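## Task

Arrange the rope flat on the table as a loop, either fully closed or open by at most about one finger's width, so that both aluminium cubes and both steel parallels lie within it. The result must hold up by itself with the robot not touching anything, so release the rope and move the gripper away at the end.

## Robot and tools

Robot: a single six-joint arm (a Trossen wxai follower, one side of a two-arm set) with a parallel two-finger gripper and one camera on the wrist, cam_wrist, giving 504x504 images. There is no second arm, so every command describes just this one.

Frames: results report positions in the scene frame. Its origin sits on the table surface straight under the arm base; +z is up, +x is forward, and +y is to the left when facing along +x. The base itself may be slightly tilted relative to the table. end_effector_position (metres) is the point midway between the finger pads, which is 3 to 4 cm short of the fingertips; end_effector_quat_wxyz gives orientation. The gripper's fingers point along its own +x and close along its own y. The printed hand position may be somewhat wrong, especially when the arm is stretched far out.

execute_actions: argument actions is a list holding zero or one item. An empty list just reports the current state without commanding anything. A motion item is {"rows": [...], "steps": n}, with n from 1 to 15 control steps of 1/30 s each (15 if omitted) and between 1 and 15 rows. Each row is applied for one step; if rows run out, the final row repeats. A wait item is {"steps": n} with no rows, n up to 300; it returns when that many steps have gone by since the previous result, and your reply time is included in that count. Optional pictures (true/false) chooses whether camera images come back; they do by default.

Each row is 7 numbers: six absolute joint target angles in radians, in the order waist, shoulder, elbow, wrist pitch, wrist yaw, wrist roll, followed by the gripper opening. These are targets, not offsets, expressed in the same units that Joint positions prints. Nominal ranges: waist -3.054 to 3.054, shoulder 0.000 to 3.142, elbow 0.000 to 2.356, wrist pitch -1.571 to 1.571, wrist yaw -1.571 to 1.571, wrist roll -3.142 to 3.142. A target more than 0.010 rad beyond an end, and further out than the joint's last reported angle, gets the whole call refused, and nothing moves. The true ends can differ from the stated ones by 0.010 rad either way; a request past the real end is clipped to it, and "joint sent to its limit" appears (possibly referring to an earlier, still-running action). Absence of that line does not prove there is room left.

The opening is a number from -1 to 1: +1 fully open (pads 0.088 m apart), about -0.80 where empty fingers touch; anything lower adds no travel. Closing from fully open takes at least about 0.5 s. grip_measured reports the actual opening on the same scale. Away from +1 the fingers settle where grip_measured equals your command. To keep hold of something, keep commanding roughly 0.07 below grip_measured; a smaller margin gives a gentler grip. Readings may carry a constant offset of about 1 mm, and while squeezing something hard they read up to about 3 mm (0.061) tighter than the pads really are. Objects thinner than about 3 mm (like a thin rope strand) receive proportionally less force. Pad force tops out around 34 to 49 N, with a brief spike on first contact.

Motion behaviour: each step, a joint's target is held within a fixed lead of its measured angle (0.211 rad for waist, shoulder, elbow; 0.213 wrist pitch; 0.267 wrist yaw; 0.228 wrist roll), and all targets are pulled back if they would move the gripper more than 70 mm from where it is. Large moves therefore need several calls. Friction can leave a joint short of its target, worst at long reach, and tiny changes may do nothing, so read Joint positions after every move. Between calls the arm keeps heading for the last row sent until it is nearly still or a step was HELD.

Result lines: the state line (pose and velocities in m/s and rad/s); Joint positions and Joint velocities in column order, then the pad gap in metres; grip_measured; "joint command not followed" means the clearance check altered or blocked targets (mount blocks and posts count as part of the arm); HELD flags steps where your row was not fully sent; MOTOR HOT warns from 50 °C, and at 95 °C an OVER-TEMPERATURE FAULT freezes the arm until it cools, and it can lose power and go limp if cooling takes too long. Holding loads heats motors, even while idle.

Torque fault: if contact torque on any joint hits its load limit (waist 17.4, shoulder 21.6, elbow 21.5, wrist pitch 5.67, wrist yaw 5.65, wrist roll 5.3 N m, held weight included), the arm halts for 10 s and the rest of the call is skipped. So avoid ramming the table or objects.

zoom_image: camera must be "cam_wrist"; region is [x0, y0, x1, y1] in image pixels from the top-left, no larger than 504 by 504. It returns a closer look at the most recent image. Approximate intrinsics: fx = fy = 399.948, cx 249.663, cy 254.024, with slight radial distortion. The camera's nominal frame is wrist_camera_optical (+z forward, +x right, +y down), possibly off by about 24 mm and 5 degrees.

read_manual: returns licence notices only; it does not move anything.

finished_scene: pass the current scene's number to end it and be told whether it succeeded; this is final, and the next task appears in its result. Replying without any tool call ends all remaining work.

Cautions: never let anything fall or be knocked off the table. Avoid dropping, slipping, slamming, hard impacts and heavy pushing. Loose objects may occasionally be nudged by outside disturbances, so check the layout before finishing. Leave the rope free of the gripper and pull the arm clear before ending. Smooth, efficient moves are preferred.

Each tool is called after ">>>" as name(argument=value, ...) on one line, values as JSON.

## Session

>>> execute_actions(actions=[])

Scene clock: 0.00 s of 4397.00 s.
end_effector_position=(+0.3388, +0.1532, +0.1239) grip_measured=+0.842 end_effector_quat_wxyz=(+0.481, +0.221, +0.848, +0.000) end_effector_velocity=(-0.001, -0.001, -0.001) end_effector_angular_velocity=(+0.006, +0.012, +0.005)
Joint positions: [ 0.367  2.697  1.92  -1.355  0.117  0.942  0.08 ]
Joint velocities: [-0.007  0.002  0.002 -0.007 -0.007 -0.007  0.   ]
Heat: hottest waist 22 °C (+0.0 °C/min).

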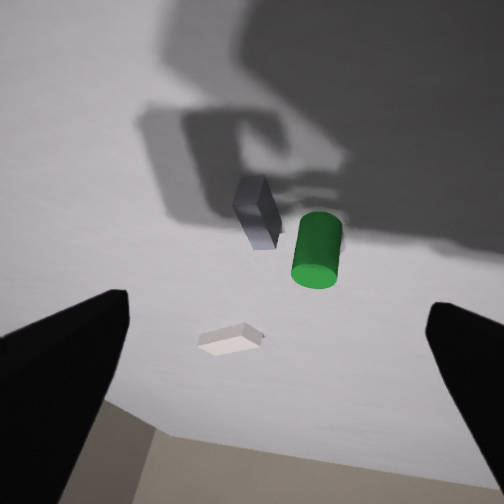

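>>> execute_actions(actions=[{"rows":[[0.76,1.9,1.7,-1.45,0.53,0.93,1]],"steps":15}], pictures=false)

>>> execute_actions(actions=[{"steps":20}])

>>> execute_actions(actions=[{"rows":[[0.3,1.6,1.7,-1.45,0.8,0.4,1]],"steps":15}], pictures=false)

>>> execute_actions(actions=[{"steps":15}])

Scene clock: 6.77 s of 4397.00 s.
end_effector_position=(+0.2964, +0.0347, +0.3500) grip_measured=+1.000 end_effector_quat_wxyz=(+0.779, +0.194, +0.594, +0.046) end_effector_velocity=(-0.010, -0.416, +0.253) end_effector_angular_velocity=(+0.870, -0.608, -0.826)
Joint positions: [ 0.773  1.967  1.716 -1.447  0.526  0.933  0.088]
Joint velocities: [-0.168 -1.399  0.007 -0.081  0.125  0.007  0.   ]
Heat: hottest waist 24 °C (+17.7 °C/min).
Steps of this call (steps 1 to 90: nothing new was sent; then 3.27 s passed at rest; steps 91 to 105: all 15 steps of this action). Readings (joint positions):
91: [0.377 2.673 1.893 -1.347 0.165 0.942]
92: [0.404 2.638 1.844 -1.378 0.243 0.941]
94: [0.493 2.554 1.765 -1.431 0.364 0.938]
98: [0.687 2.371 1.732 -1.434 0.475 0.935]
105: the state above

Scene clock: 7.43 s of 4397.00 s.
end_effector_position=(+0.2951, +0.0143, +0.3584) grip_measured=+1.000 end_effector_quat_wxyz=(+0.782, +0.219, +0.581, +0.044) end_effector_velocity=(+0.002, -0.001, -0.000) end_effector_angular_velocity=(-0.002, -0.008, -0.002)
Joint positions: [ 0.76   1.9    1.708 -1.45   0.531  0.933  0.088]
Joint velocities: [-0.002 -0.002 -0.002  0.007  0.007 -0.007  0.   ]
Heat: hottest waist 24 °C (+16.1 °C/min).
Steps of this call (steps 1 to 20: the robot went on to your last target). Readings (joint positions):
1: [0.768 1.927 1.718 -1.449 0.530 0.933]
2: [0.763 1.899 1.721 -1.450 0.533 0.933]
4: [0.760 1.878 1.721 -1.450 0.533 0.933]
8: [0.760 1.897 1.711 -1.450 0.531 0.933]
20: the state above

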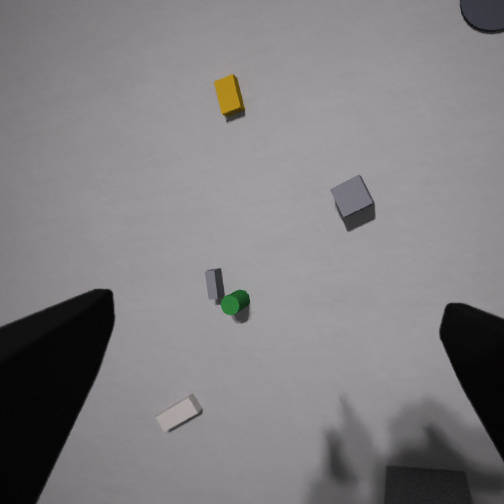

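Scene clock: 7.93 s of 4397.00 s.
end_effector_position=(+0.3201, -0.2055, +0.3037) grip_measured=+1.000 end_effector_quat_wxyz=(+0.817, +0.158, +0.549, -0.084) end_effector_velocity=(+0.001, +0.002, +0.003) end_effector_angular_velocity=(-0.060, -0.019, +0.169)
Joint positions: [ 0.299  1.596  1.703 -1.45   0.798  0.418  0.088]
Joint velocities: [ 0.007 -0.002  0.002  0.007 -0.007 -0.183  0.   ]
Heat: hottest waist 24 °C (+15.1 °C/min).
Steps of this call (steps 1 to 15: all 15 steps of this action). Readings (joint positions):
1: [0.754 1.885 1.707 -1.447 0.552 0.903]
2: [0.736 1.869 1.703 -1.446 0.591 0.865]
4: [0.673 1.820 1.701 -1.446 0.657 0.790]
8: [0.510 1.683 1.701 -1.446 0.744 0.611]
15: the state above

Scene clock: 8.43 s of 4397.00 s.
end_effector_position=(+0.3205, -0.2046, +0.3038) grip_measured=+1.000 end_effector_quat_wxyz=(+0.818, +0.151, +0.550, -0.079) end_effector_velocity=(-0.003, -0.002, -0.001) end_effector_angular_velocity=(-0.018, +0.005, +0.021)
Joint positions: [ 0.301  1.598  1.703 -1.45   0.798  0.403  0.088]
Joint velocities: [-0.002 -0.007 -0.007 -0.007  0.007 -0.022  0.   ]
Heat: hottest waist 24 °C (+14.2 °C/min).
Steps of this call (steps 1 to 15: the robot went on to your last target). Readings (joint positions):
1: [0.300 1.596 1.703 -1.450 0.798 0.413]
2: [0.301 1.597 1.703 -1.450 0.798 0.409]
4: [0.301 1.598 1.703 -1.450 0.798 0.406]
8: [0.301 1.598 1.703 -1.450 0.798 0.404]
15: the state above

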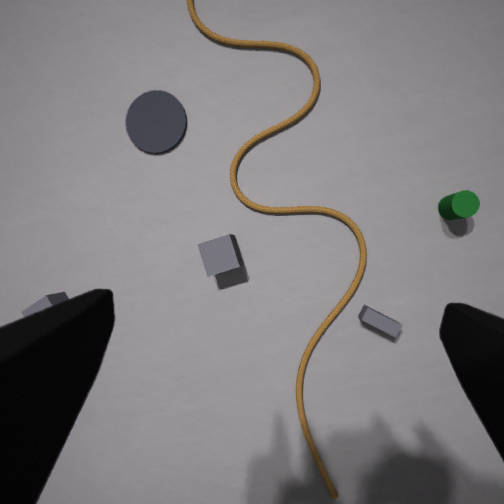

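>>> execute_actions(actions=[{"rows":[[0.34,2.273,1.366,-1.02,0.72,0.499,1]],"steps":15}], pictures=false)

>>> execute_actions(actions=[{"steps":20}])

Scene clock: 27.30 s of 4397.00 s.
end_effector_position=(+0.3582, +0.0018, +0.1462) grip_measured=+1.000 end_effector_quat_wxyz=(+0.738, +0.044, +0.673, -0.015) end_effector_velocity=(-0.130, +0.370, -0.428) end_effector_angular_velocity=(-0.502, +1.029, +0.988)
Joint positions: [ 0.339  2.144  1.398 -1.038  0.726  0.492  0.088]
Joint velocities: [ 0.012  1.575 -0.203  0.242 -0.051  0.037  0.   ]
Heat: hottest waist 24 °C (+4.4 °C/min).
Steps of this call (steps 1 to 15: the robot went on to your last target; steps 16 to 90: nothing new was sent; then 15.37 s passed at rest; steps 91 to 105: all 15 steps of this action). Readings (joint positions):
91: [0.302 1.611 1.687 -1.428 0.797 0.411]
92: [0.305 1.620 1.667 -1.390 0.790 0.426]
94: [0.314 1.665 1.617 -1.318 0.771 0.447]
98: [0.329 1.812 1.495 -1.172 0.742 0.472]
105: the state above

Scene clock: 27.97 s of 4397.00 s.
end_effector_position=(+0.3395, +0.0304, +0.1087) grip_measured=+1.000 end_effector_quat_wxyz=(+0.706, -0.004, +0.708, +0.001) end_effector_velocity=(-0.002, -0.003, -0.000) end_effector_angular_velocity=(-0.009, +0.003, +0.010)
Joint positions: [ 0.34   2.271  1.365 -1.021  0.72   0.496  0.088]
Joint velocities: [-0.002 -0.007 -0.007 -0.007  0.007 -0.007  0.   ]
Heat: hottest waist 24 °C (+4.3 °C/min).
Steps of this call (steps 1 to 20: the robot went on to your last target). Readings (joint positions):
1: [0.339 2.189 1.391 -1.030 0.724 0.493]
2: [0.339 2.225 1.383 -1.027 0.720 0.493]
4: [0.340 2.268 1.366 -1.027 0.716 0.494]
8: [0.340 2.272 1.364 -1.021 0.719 0.496]
20: the state above

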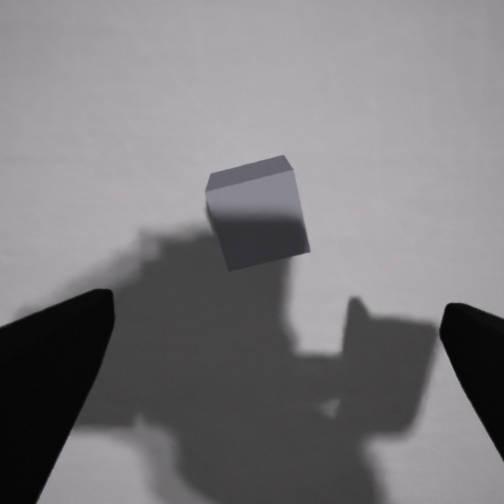

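>>> execute_actions(actions=[{"rows":[[0.327,2.282,1.358,-0.99,0.724,0.44,0.6],[0.314,2.292,1.351,-0.963,0.728,0.38,0.6],[0.301,2.302,1.344,-0.935,0.732,0.32,0.6],[0.288,2.312,1.337,-0.906,0.735,0.27,0.6],[0.275,2.322,1.33,-0.878,0.739,0.23,0.6],[0.262,2.333,1.323,-0.85,0.743,0.2,0.6],[0.249,2.343,1.316,-0.821,0.747,0.18,0.6],[0.236,2.353,1.309,-0.793,0.75,0.165,0.6],[0.222,2.364,1.301,-0.765,0.754,0.15,0.6]],"steps":15}])

>>> execute_actions(actions=[{"rows":[[0.222,2.364,1.301,-0.765,0.754,0.15,-0.29]],"steps":15}])

Scene clock: 38.13 s of 4397.00 s.
end_effector_position=(+0.3519, +0.0333, +0.0481) grip_measured=+0.604 end_effector_quat_wxyz=(+0.702, -0.067, +0.705, +0.068) end_effector_velocity=(+0.013, +0.007, +0.002) end_effector_angular_velocity=(+0.027, -0.058, +0.031)
Joint positions: [ 0.221  2.357  1.308 -0.773  0.75   0.158  0.069]
Joint velocities: [ 0.007 -0.002 -0.002  0.081 -0.007 -0.081 -0.001]
Heat: hottest waist 26 °C (+6.3 °C/min).
Steps of this call (steps 1 to 15: the robot went on to your last target; steps 16 to 90: nothing new was sent; then 6.67 s passed at rest; steps 91 to 105: all 15 steps of this action). Readings (joint positions):
91: [0.339 2.271 1.365 -1.016 0.720 0.486]
92: [0.337 2.272 1.365 -1.002 0.720 0.458]
94: [0.325 2.280 1.362 -0.958 0.726 0.374]
98: [0.275 2.315 1.338 -0.855 0.740 0.229]
105: the state above

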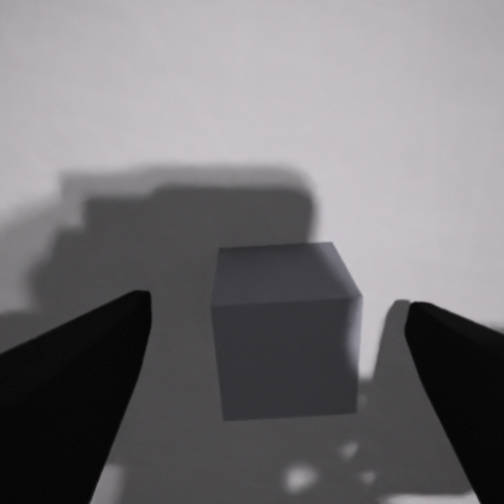

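Scene clock: 38.63 s of 4397.00 s.
end_effector_position=(+0.3532, +0.0336, +0.0484) grip_measured=-0.228 end_effector_quat_wxyz=(+0.705, -0.068, +0.703, +0.068) end_effector_velocity=(-0.002, -0.000, -0.000) end_effector_angular_velocity=(+0.005, +0.009, +0.025)
Joint positions: [ 0.222  2.357  1.308 -0.766  0.753  0.153  0.028]
Joint velocities: [-0.002 -0.002 -0.002 -0.007 -0.007 -0.022 -0.   ]
Heat: hottest waist 26 °C (+6.2 °C/min).
Steps of this call (steps 1 to 15: all 15 steps of this action). Readings (joint positions):
1: [0.222 2.357 1.308 -0.770 0.751 0.157]
2: [0.222 2.357 1.308 -0.768 0.752 0.156]
4: [0.222 2.357 1.308 -0.767 0.752 0.155]
8: [0.222 2.357 1.308 -0.766 0.753 0.153]
15: the state above

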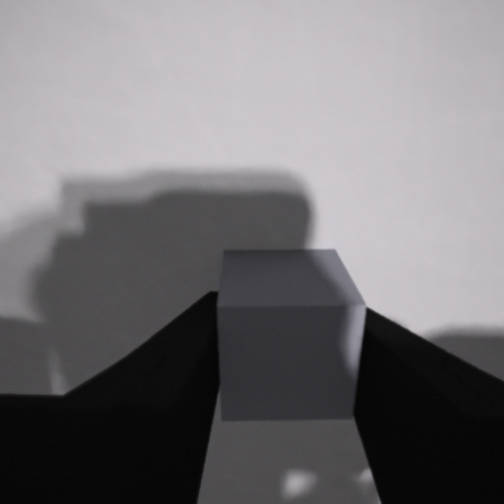

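>>> execute_actions(actions=[{"rows":[[0.24,2.34,1.325,-0.81,0.75,0.16,-0.3],[0.26,2.32,1.34,-0.86,0.745,0.17,-0.3],[0.27,2.29,1.35,-0.91,0.745,0.17,-0.3],[0.27,2.25,1.35,-0.95,0.745,0.16,-0.3],[0.25,2.21,1.34,-0.97,0.75,0.14,-0.3],[0.22,2.17,1.33,-0.98,0.755,0.13,-0.3],[0.19,2.13,1.32,-0.985,0.76,0.11,-0.3],[0.16,2.09,1.305,-0.985,0.765,0.1,-0.3],[0.135,2.05,1.295,-0.985,0.77,0.08,-0.3],[0.105,2.01,1.285,-0.985,0.77,0.07,-0.3],[0.08,1.97,1.27,-0.985,0.775,0.05,-0.3],[0.05,1.93,1.26,-0.985,0.78,0.04,-0.3],[0.02,1.89,1.25,-0.985,0.78,0.02,-0.3],[-0.005,1.85,1.24,-0.985,0.785,0.0,-0.3],[-0.034,1.812,1.228,-0.985,0.785,-0.008,-0.3]],"steps":15}], pictures=false)

>>> execute_actions(actions=[{"steps":12}])

Scene clock: 48.23 s of 4397.00 s.
end_effector_position=(+0.3363, -0.1203, +0.1017) grip_measured=-0.228 end_effector_quat_wxyz=(+0.711, -0.013, +0.703, +0.016) end_effector_velocity=(-0.159, -0.410, -0.028) end_effector_angular_velocity=(-0.011, +0.119, -0.718)
Joint positions: [ 0.028  1.902  1.268 -0.98   0.78   0.027  0.028]
Joint velocities: [-0.891 -1.116 -0.364 -0.037  0.051 -0.418 -0.   ]
Heat: hottest waist 27 °C (+6.2 °C/min).
Steps of this call (steps 1 to 15: the robot went on to your last target; steps 16 to 90: nothing new was sent; then 6.10 s passed at rest; steps 91 to 105: all 15 steps of this action). Readings (joint positions):
91: [0.224 2.356 1.309 -0.772 0.753 0.153]
92: [0.227 2.354 1.314 -0.796 0.753 0.155]
94: [0.244 2.332 1.322 -0.866 0.747 0.160]
98: [0.237 2.200 1.322 -0.955 0.747 0.128]
105: the state above

Scene clock: 48.63 s of 4397.00 s.
end_effector_position=(+0.3215, -0.1499, +0.1006) grip_measured=-0.228 end_effector_quat_wxyz=(+0.708, +0.002, +0.706, -0.003) end_effector_velocity=(+0.000, -0.001, -0.001) end_effector_angular_velocity=(-0.007, +0.000, +0.018)
Joint positions: [-0.035  1.814  1.236 -0.986  0.786 -0.004  0.028]
Joint velocities: [-0.002  0.002 -0.002  0.007  0.007 -0.022 -0.   ]
Heat: hottest waist 27 °C (+6.2 °C/min).
Steps of this call (steps 1 to 12: the robot went on to your last target). Readings (joint positions):
1: [0.001 1.871 1.258 -0.984 0.783 0.017]
2: [-0.020 1.846 1.252 -0.986 0.787 0.010]
4: [-0.038 1.820 1.248 -0.986 0.789 0.002]
8: [-0.036 1.814 1.240 -0.986 0.787 -0.003]
12: the state above

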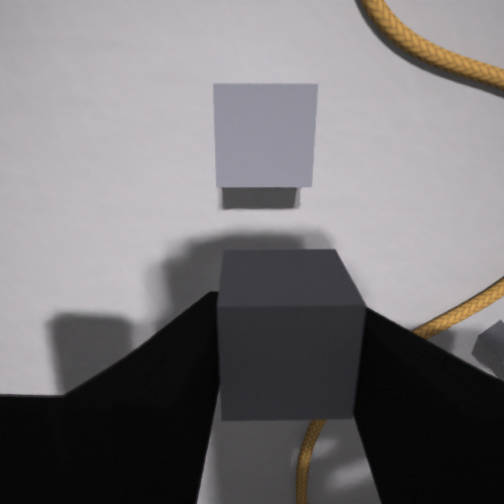

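>>> execute_actions(actions=[{"rows":[[-0.048,1.82,1.218,-0.953,0.784,-0.028,-0.3],[-0.062,1.826,1.204,-0.92,0.783,-0.047,-0.3],[-0.076,1.832,1.19,-0.888,0.782,-0.067,-0.3],[-0.09,1.838,1.175,-0.856,0.781,-0.087,-0.3],[-0.104,1.843,1.161,-0.823,0.78,-0.106,-0.3],[-0.118,1.849,1.147,-0.791,0.78,-0.126,-0.3],[-0.132,1.855,1.132,-0.759,0.779,-0.145,-0.3],[-0.147,1.86,1.118,-0.727,0.778,-0.165,-0.3]],"steps":15}], pictures=false)

>>> execute_actions(actions=[{"rows":[[-0.147,1.86,1.118,-0.727,0.778,-0.165,0.2],[-0.147,1.86,1.118,-0.727,0.778,-0.165,0.2],[-0.147,1.86,1.118,-0.727,0.778,-0.165,0.2],[-0.147,1.86,1.118,-0.727,0.778,-0.165,0.2],[-0.147,1.86,1.118,-0.727,0.778,-0.165,0.2],[-0.147,1.86,1.118,-0.727,0.778,-0.165,0.2],[-0.118,1.84,1.155,-0.791,0.78,-0.126,0.2],[-0.09,1.83,1.185,-0.856,0.781,-0.087,0.2],[-0.062,1.82,1.21,-0.92,0.783,-0.047,0.2],[-0.034,1.81,1.24,-0.985,0.785,-0.008,0.2]],"steps":15}], pictures=false)

>>> execute_actions(actions=[{"rows":[[-0.315,1.517,1.261,-1.039,0.745,-1.17,0.2]],"steps":15}], pictures=false)

>>> execute_actions(actions=[{"steps":15}])

Scene clock: 61.87 s of 4397.00 s.
end_effector_position=(+0.3205, -0.1490, +0.0485) grip_measured=-0.228 end_effector_quat_wxyz=(+0.706, +0.001, +0.708, -0.002) end_effector_velocity=(+0.015, -0.003, -0.002) end_effector_angular_velocity=(-0.004, -0.063, -0.035)
Joint positions: [-0.147  1.856  1.125 -0.732  0.78  -0.159  0.028]
Joint velocities: [-0.007 -0.002 -0.002  0.095 -0.007 -0.037 -0.   ]
Heat: hottest waist 28 °C (+6.0 °C/min).
Steps of this call (steps 1 to 30: the robot went on to your last target; steps 31 to 90: nothing new was sent; then 9.73 s passed at rest; steps 91 to 105: all 15 steps of this action). Readings (joint positions):
91: [-0.036 1.814 1.234 -0.980 0.786 -0.009]
92: [-0.039 1.814 1.229 -0.963 0.786 -0.020]
94: [-0.054 1.817 1.213 -0.913 0.785 -0.048]
98: [-0.109 1.837 1.161 -0.797 0.783 -0.119]
105: the state above

Scene clock: 62.37 s of 4397.00 s.
end_effector_position=(+0.3252, -0.1484, +0.1024) grip_measured=+0.196 end_effector_quat_wxyz=(+0.715, +0.002, +0.699, -0.000) end_effector_velocity=(+0.009, -0.041, +0.062) end_effector_angular_velocity=(-0.019, -0.082, -0.135)
Joint positions: [-0.029  1.811  1.234 -0.965  0.782 -0.021  0.049]
Joint velocities: [ 0.051 -0.115  0.149 -0.198  0.022  0.125  0.001]
Heat: hottest waist 28 °C (+5.1 °C/min).
Steps of this call (steps 1 to 15: all 15 steps of this action). Readings (joint positions):
1: [-0.147 1.856 1.125 -0.730 0.780 -0.160]
2: [-0.147 1.856 1.125 -0.730 0.780 -0.160]
4: [-0.147 1.856 1.125 -0.730 0.780 -0.161]
8: [-0.138 1.854 1.139 -0.774 0.780 -0.138]
15: the state above

Scene clock: 62.87 s of 4397.00 s.
end_effector_position=(+0.2654, -0.2693, +0.1123) grip_measured=+0.197 end_effector_quat_wxyz=(+0.684, -0.194, +0.677, +0.189) end_effector_velocity=(-0.002, +0.001, -0.000) end_effector_angular_velocity=(-0.016, +0.014, +2.047)
Joint positions: [-0.315  1.513  1.268 -1.038  0.746 -0.955  0.049]
Joint velocities: [-0.002 -0.002 -0.002 -0.007 -0.007 -2.044  0.   ]
Heat: hottest waist 28 °C (+5.0 °C/min).
Steps of this call (steps 1 to 15: all 15 steps of this action). Readings (joint positions):
1: [-0.039 1.786 1.238 -0.972 0.771 -0.057]
2: [-0.070 1.761 1.238 -0.992 0.757 -0.109]
4: [-0.159 1.685 1.239 -1.010 0.755 -0.207]
8: [-0.304 1.535 1.264 -1.032 0.756 -0.473]
15: the state above

Scene clock: 63.37 s of 4397.00 s.
end_effector_position=(+0.2654, -0.2692, +0.1123) grip_measured=+0.197 end_effector_quat_wxyz=(+0.660, -0.266, +0.653, +0.259) end_effector_velocity=(-0.003, +0.004, -0.002) end_effector_angular_velocity=(+0.011, +0.011, +0.032)
Joint positions: [-0.315  1.513  1.268 -1.038  0.746 -1.166  0.049]
Joint velocities: [-0.002 -0.002 -0.012 -0.007 -0.007 -0.022  0.   ]
Heat: hottest waist 28 °C (+5.1 °C/min).
Steps of this call (steps 1 to 15: the robot went on to your last target). Readings (joint positions):
1: [-0.315 1.513 1.268 -1.038 0.746 -1.020]
2: [-0.315 1.513 1.268 -1.038 0.746 -1.070]
4: [-0.315 1.513 1.268 -1.038 0.746 -1.123]
8: [-0.315 1.513 1.268 -1.038 0.746 -1.158]
15: the state above

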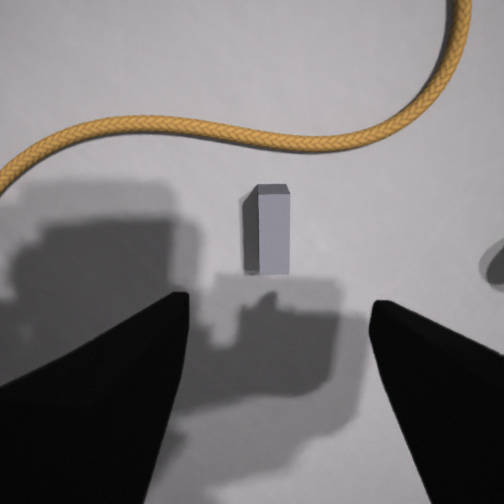

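>>> execute_actions(actions=[{"rows":[[-0.331,1.523,1.253,-1.003,0.74,-1.19,0],[-0.347,1.532,1.238,-0.968,0.735,-1.21,0],[-0.364,1.542,1.223,-0.932,0.73,-1.22,0],[-0.38,1.551,1.208,-0.897,0.724,-1.24,0],[-0.396,1.56,1.193,-0.862,0.719,-1.26,0],[-0.413,1.57,1.177,-0.827,0.713,-1.28,0],[-0.429,1.579,1.162,-0.791,0.708,-1.3,0],[-0.445,1.589,1.147,-0.756,0.703,-1.31,0],[-0.462,1.598,1.132,-0.721,0.697,-1.33,0]],"steps":15}], pictures=false)

>>> execute_actions(actions=[{"rows":[[-0.462,1.598,1.132,-0.721,0.697,-1.33,-0.67]],"steps":12}])

>>> execute_actions(actions=[{"rows":[[-0.435,1.585,1.165,-0.78,0.706,-1.28,-0.67],[-0.41,1.575,1.19,-0.84,0.715,-1.22,-0.67],[-0.385,1.57,1.22,-0.9,0.724,-1.16,-0.67],[-0.36,1.575,1.25,-0.95,0.733,-1.1,-0.67],[-0.34,1.59,1.28,-0.99,0.74,-1.04,-0.67],[-0.32,1.62,1.3,-1.01,0.745,-0.98,-0.67],[-0.3,1.65,1.32,-1.02,0.75,-0.92,-0.67],[-0.28,1.68,1.34,-1.025,0.755,-0.86,-0.67],[-0.26,1.71,1.36,-1.029,0.76,-0.8,-0.67],[-0.24,1.74,1.38,-1.029,0.763,-0.74,-0.67],[-0.22,1.77,1.4,-1.029,0.766,-0.68,-0.67],[-0.2,1.8,1.42,-1.029,0.77,-0.62,-0.67],[-0.18,1.83,1.44,-1.029,0.773,-0.56,-0.67],[-0.16,1.865,1.455,-1.029,0.776,-0.5,-0.67],[-0.14,1.898,1.468,-1.029,0.779,-0.157,-0.67]],"steps":15}], pictures=false)

>>> execute_actions(actions=[{"steps":15}])

Scene clock: 82.07 s of 4397.00 s.
end_effector_position=(+0.2694, -0.2666, +0.0450) grip_measured=+0.003 end_effector_quat_wxyz=(+0.658, -0.258, +0.659, +0.259) end_effector_velocity=(+0.017, -0.010, +0.002) end_effector_angular_velocity=(-0.042, -0.079, -0.021)
Joint positions: [-0.458  1.592  1.14  -0.73   0.7   -1.323  0.039]
Joint velocities: [ 0.002 -0.007 -0.002  0.11  -0.007 -0.051 -0.   ]
Heat: hottest waist 27 °C (+3.0 °C/min).
Steps of this call (steps 1 to 15: the robot went on to your last target; steps 16 to 90: nothing new was sent; then 15.20 s passed at rest; steps 91 to 105: all 15 steps of this action). Readings (joint positions):
91: [-0.315 1.513 1.267 -1.033 0.745 -1.172]
92: [-0.320 1.514 1.263 -1.015 0.743 -1.182]
94: [-0.339 1.520 1.248 -0.960 0.736 -1.205]
98: [-0.403 1.555 1.194 -0.833 0.717 -1.272]
105: the state above

Scene clock: 82.47 s of 4397.00 s.
end_effector_position=(+0.2707, -0.2670, +0.0450) grip_measured=-0.602 end_effector_quat_wxyz=(+0.660, -0.259, +0.657, +0.257) end_effector_velocity=(-0.002, -0.001, -0.001) end_effector_angular_velocity=(-0.007, +0.004, -0.011)
Joint positions: [-0.458  1.592  1.14  -0.723  0.698 -1.326  0.009]
Joint velocities: [-0.002 -0.002 -0.007  0.007  0.007  0.007  0.   ]
Heat: hottest waist 27 °C (+3.0 °C/min).
Steps of this call (steps 1 to 12: all 12 steps of this action). Readings (joint positions):
1: [-0.458 1.592 1.140 -0.726 0.700 -1.324]
2: [-0.458 1.592 1.140 -0.724 0.700 -1.325]
4: [-0.458 1.592 1.140 -0.724 0.699 -1.326]
8: [-0.458 1.592 1.140 -0.723 0.698 -1.326]
12: the state above

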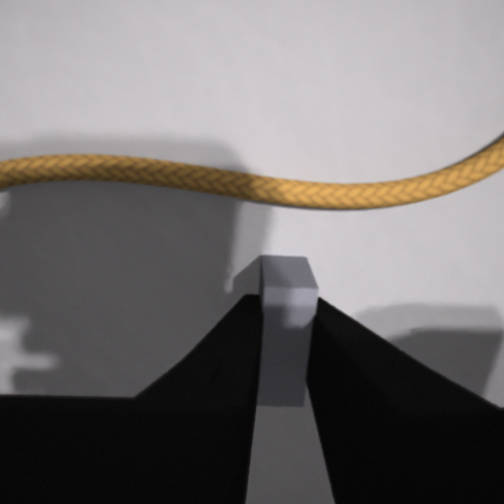

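Scene clock: 82.97 s of 4397.00 s.
end_effector_position=(+0.3387, -0.2207, +0.0965) grip_measured=-0.602 end_effector_quat_wxyz=(+0.698, -0.120, +0.695, +0.121) end_effector_velocity=(+0.230, +0.264, -0.022) end_effector_angular_velocity=(+0.002, -0.007, -1.260)
Joint positions: [-0.191  1.814  1.426 -1.023  0.77  -0.571  0.009]
Joint velocities: [ 0.598  0.994  0.457 -0.022  0.095  2.073 -0.   ]
Heat: hottest waist 27 °C (+3.0 °C/min).
Steps of this call (steps 1 to 15: all 15 steps of this action). Readings (joint positions):
1: [-0.457 1.592 1.143 -0.732 0.699 -1.318]
2: [-0.451 1.592 1.152 -0.763 0.703 -1.293]
4: [-0.420 1.592 1.181 -0.852 0.715 -1.210]
8: [-0.330 1.615 1.283 -0.979 0.742 -0.994]
15: the state above

Scene clock: 83.47 s of 4397.00 s.
end_effector_position=(+0.3565, -0.1971, +0.0962) grip_measured=-0.602 end_effector_quat_wxyz=(+0.709, -0.001, +0.705, +0.002) end_effector_velocity=(-0.003, +0.002, +0.000) end_effector_angular_velocity=(+0.024, +0.010, -0.012)
Joint positions: [-0.137  1.893  1.461 -1.027  0.778 -0.162  0.009]
Joint velocities: [-0.002 -0.002  0.002 -0.022 -0.022  0.022 -0.   ]
Heat: hottest waist 27 °C (+3.0 °C/min).
Steps of this call (steps 1 to 15: the robot went on to your last target). Readings (joint positions):
1: [-0.172 1.842 1.438 -1.023 0.771 -0.502]
2: [-0.156 1.863 1.445 -1.023 0.771 -0.434]
4: [-0.138 1.887 1.447 -1.027 0.771 -0.301]
8: [-0.137 1.893 1.454 -1.027 0.776 -0.189]
15: the state above

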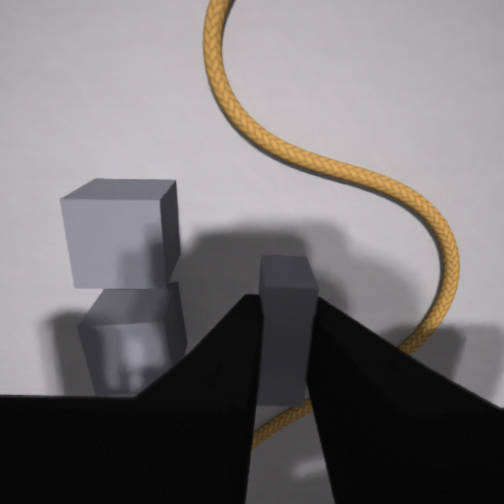

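>>> execute_actions(actions=[{"rows":[[-0.15,1.9,1.448,-1.0,0.777,-0.174,-0.67],[-0.162,1.905,1.435,-0.972,0.775,-0.19,-0.67],[-0.174,1.91,1.422,-0.944,0.773,-0.207,-0.67],[-0.186,1.914,1.409,-0.916,0.771,-0.223,-0.67],[-0.198,1.919,1.396,-0.888,0.77,-0.24,-0.67],[-0.21,1.923,1.384,-0.86,0.768,-0.256,-0.67],[-0.222,1.928,1.371,-0.832,0.766,-0.273,-0.67],[-0.234,1.932,1.358,-0.805,0.764,-0.29,-0.67]],"steps":15}], pictures=false)

>>> execute_actions(actions=[{"rows":[[-0.234,1.932,1.358,-0.805,0.764,-0.29,-0.35],[-0.234,1.932,1.358,-0.805,0.764,-0.29,-0.35],[-0.234,1.932,1.358,-0.805,0.764,-0.29,-0.35],[-0.234,1.932,1.358,-0.805,0.764,-0.29,-0.35],[-0.234,1.932,1.358,-0.805,0.764,-0.29,-0.35],[-0.21,1.915,1.395,-0.86,0.768,-0.256,-0.35],[-0.186,1.905,1.42,-0.916,0.771,-0.223,-0.35],[-0.162,1.895,1.445,-0.972,0.775,-0.19,-0.35],[-0.14,1.885,1.47,-1.029,0.779,-0.157,-0.35],[-0.12,1.88,1.495,-1.07,0.779,-0.13,-0.35]],"steps":15}], pictures=false)

>>> execute_actions(actions=[{"rows":[[0.1,1.88,1.588,-1.04,0.7,0.2,0.2],[0.1,1.88,1.588,-1.04,0.7,0.2,0.2],[0.1,1.88,1.588,-1.04,0.7,0.2,0.2],[0.709,2.715,1.588,-1.04,0.551,0.909,0.2]],"steps":15}], pictures=false)

>>> execute_actions(actions=[{"steps":30}])

Scene clock: 95.83 s of 4397.00 s.
end_effector_position=(+0.3561, -0.1990, +0.0470) grip_measured=-0.602 end_effector_quat_wxyz=(+0.707, +0.001, +0.707, -0.002) end_effector_velocity=(+0.019, -0.005, -0.001) end_effector_angular_velocity=(-0.017, -0.083, -0.048)
Joint positions: [-0.235  1.927  1.365 -0.81   0.766 -0.284  0.009]
Joint velocities: [-0.002 -0.002 -0.007  0.125 -0.007 -0.037 -0.   ]
Heat: hottest waist 28 °C (+2.0 °C/min).
Steps of this call (steps 1 to 15: the robot went on to your last target; steps 16 to 90: nothing new was sent; then 8.87 s passed at rest; steps 91 to 105: all 15 steps of this action). Readings (joint positions):
91: [-0.138 1.893 1.461 -1.025 0.778 -0.161]
92: [-0.140 1.893 1.458 -1.011 0.778 -0.167]
94: [-0.153 1.894 1.445 -0.966 0.777 -0.190]
98: [-0.201 1.909 1.399 -0.866 0.771 -0.250]
105: the state above

Scene clock: 96.33 s of 4397.00 s.
end_effector_position=(+0.3613, -0.1987, +0.1109) grip_measured=-0.354 end_effector_quat_wxyz=(+0.720, +0.004, +0.694, -0.003) end_effector_velocity=(-0.003, -0.050, +0.064) end_effector_angular_velocity=(-0.026, -0.086, -0.155)
Joint positions: [-0.112  1.88   1.489 -1.053  0.776 -0.141  0.022]
Joint velocities: [ 0.032 -0.129  0.134 -0.168  0.022  0.11   0.   ]
Heat: hottest waist 28 °C (+2.0 °C/min).
Steps of this call (steps 1 to 15: all 15 steps of this action). Readings (joint positions):
1: [-0.235 1.927 1.365 -0.807 0.766 -0.285]
2: [-0.235 1.927 1.365 -0.807 0.766 -0.285]
4: [-0.235 1.927 1.365 -0.807 0.766 -0.286]
8: [-0.216 1.925 1.391 -0.883 0.768 -0.246]
15: the state above

Scene clock: 96.83 s of 4397.00 s.
end_effector_position=(+0.3900, +0.0492, +0.1820) grip_measured=+0.196 end_effector_quat_wxyz=(+0.749, +0.102, +0.652, +0.053) end_effector_velocity=(-0.189, +0.576, +0.008) end_effector_angular_velocity=(-0.173, +0.192, +0.304)
Joint positions: [ 0.403  2.234  1.586 -1.037  0.574  0.477  0.049]
Joint velocities: [ 1.126  1.053 -0.002 -0.007 -0.11   1.238  0.001]
Heat: hottest waist 28 °C (+2.0 °C/min).
Steps of this call (steps 1 to 15: all 15 steps of this action). Readings (joint positions):
1: [-0.102 1.877 1.501 -1.061 0.774 -0.100]
2: [-0.076 1.877 1.515 -1.056 0.759 -0.046]
4: [0.005 1.895 1.544 -1.046 0.716 0.055]
8: [0.151 1.991 1.586 -1.037 0.633 0.202]
15: the state above

Scene clock: 97.83 s of 4397.00 s.
end_effector_position=(+0.2822, +0.2076, +0.1093) grip_measured=+0.197 end_effector_quat_wxyz=(+0.708, -0.003, +0.706, +0.001) end_effector_velocity=(-0.004, +0.001, +0.001) end_effector_angular_velocity=(+0.009, +0.019, +0.013)
Joint positions: [ 0.711  2.713  1.586 -1.041  0.55   0.905  0.049]
Joint velocities: [ 0.002 -0.002 -0.002 -0.007 -0.022 -0.007 -0.   ]
Heat: hottest waist 28 °C (+2.0 °C/min).
Steps of this call (steps 1 to 30: the robot went on to your last target). Readings (joint positions):
1: [0.441 2.270 1.586 -1.037 0.570 0.518]
2: [0.480 2.305 1.586 -1.037 0.567 0.559]
4: [0.558 2.379 1.586 -1.037 0.563 0.646]
8: [0.687 2.557 1.591 -1.037 0.554 0.822]
30: the state above
The arm was judged still, so your last target was given up. Only a new action makes it travel on or press farther. Fingers that are still opening or closing keep moving.

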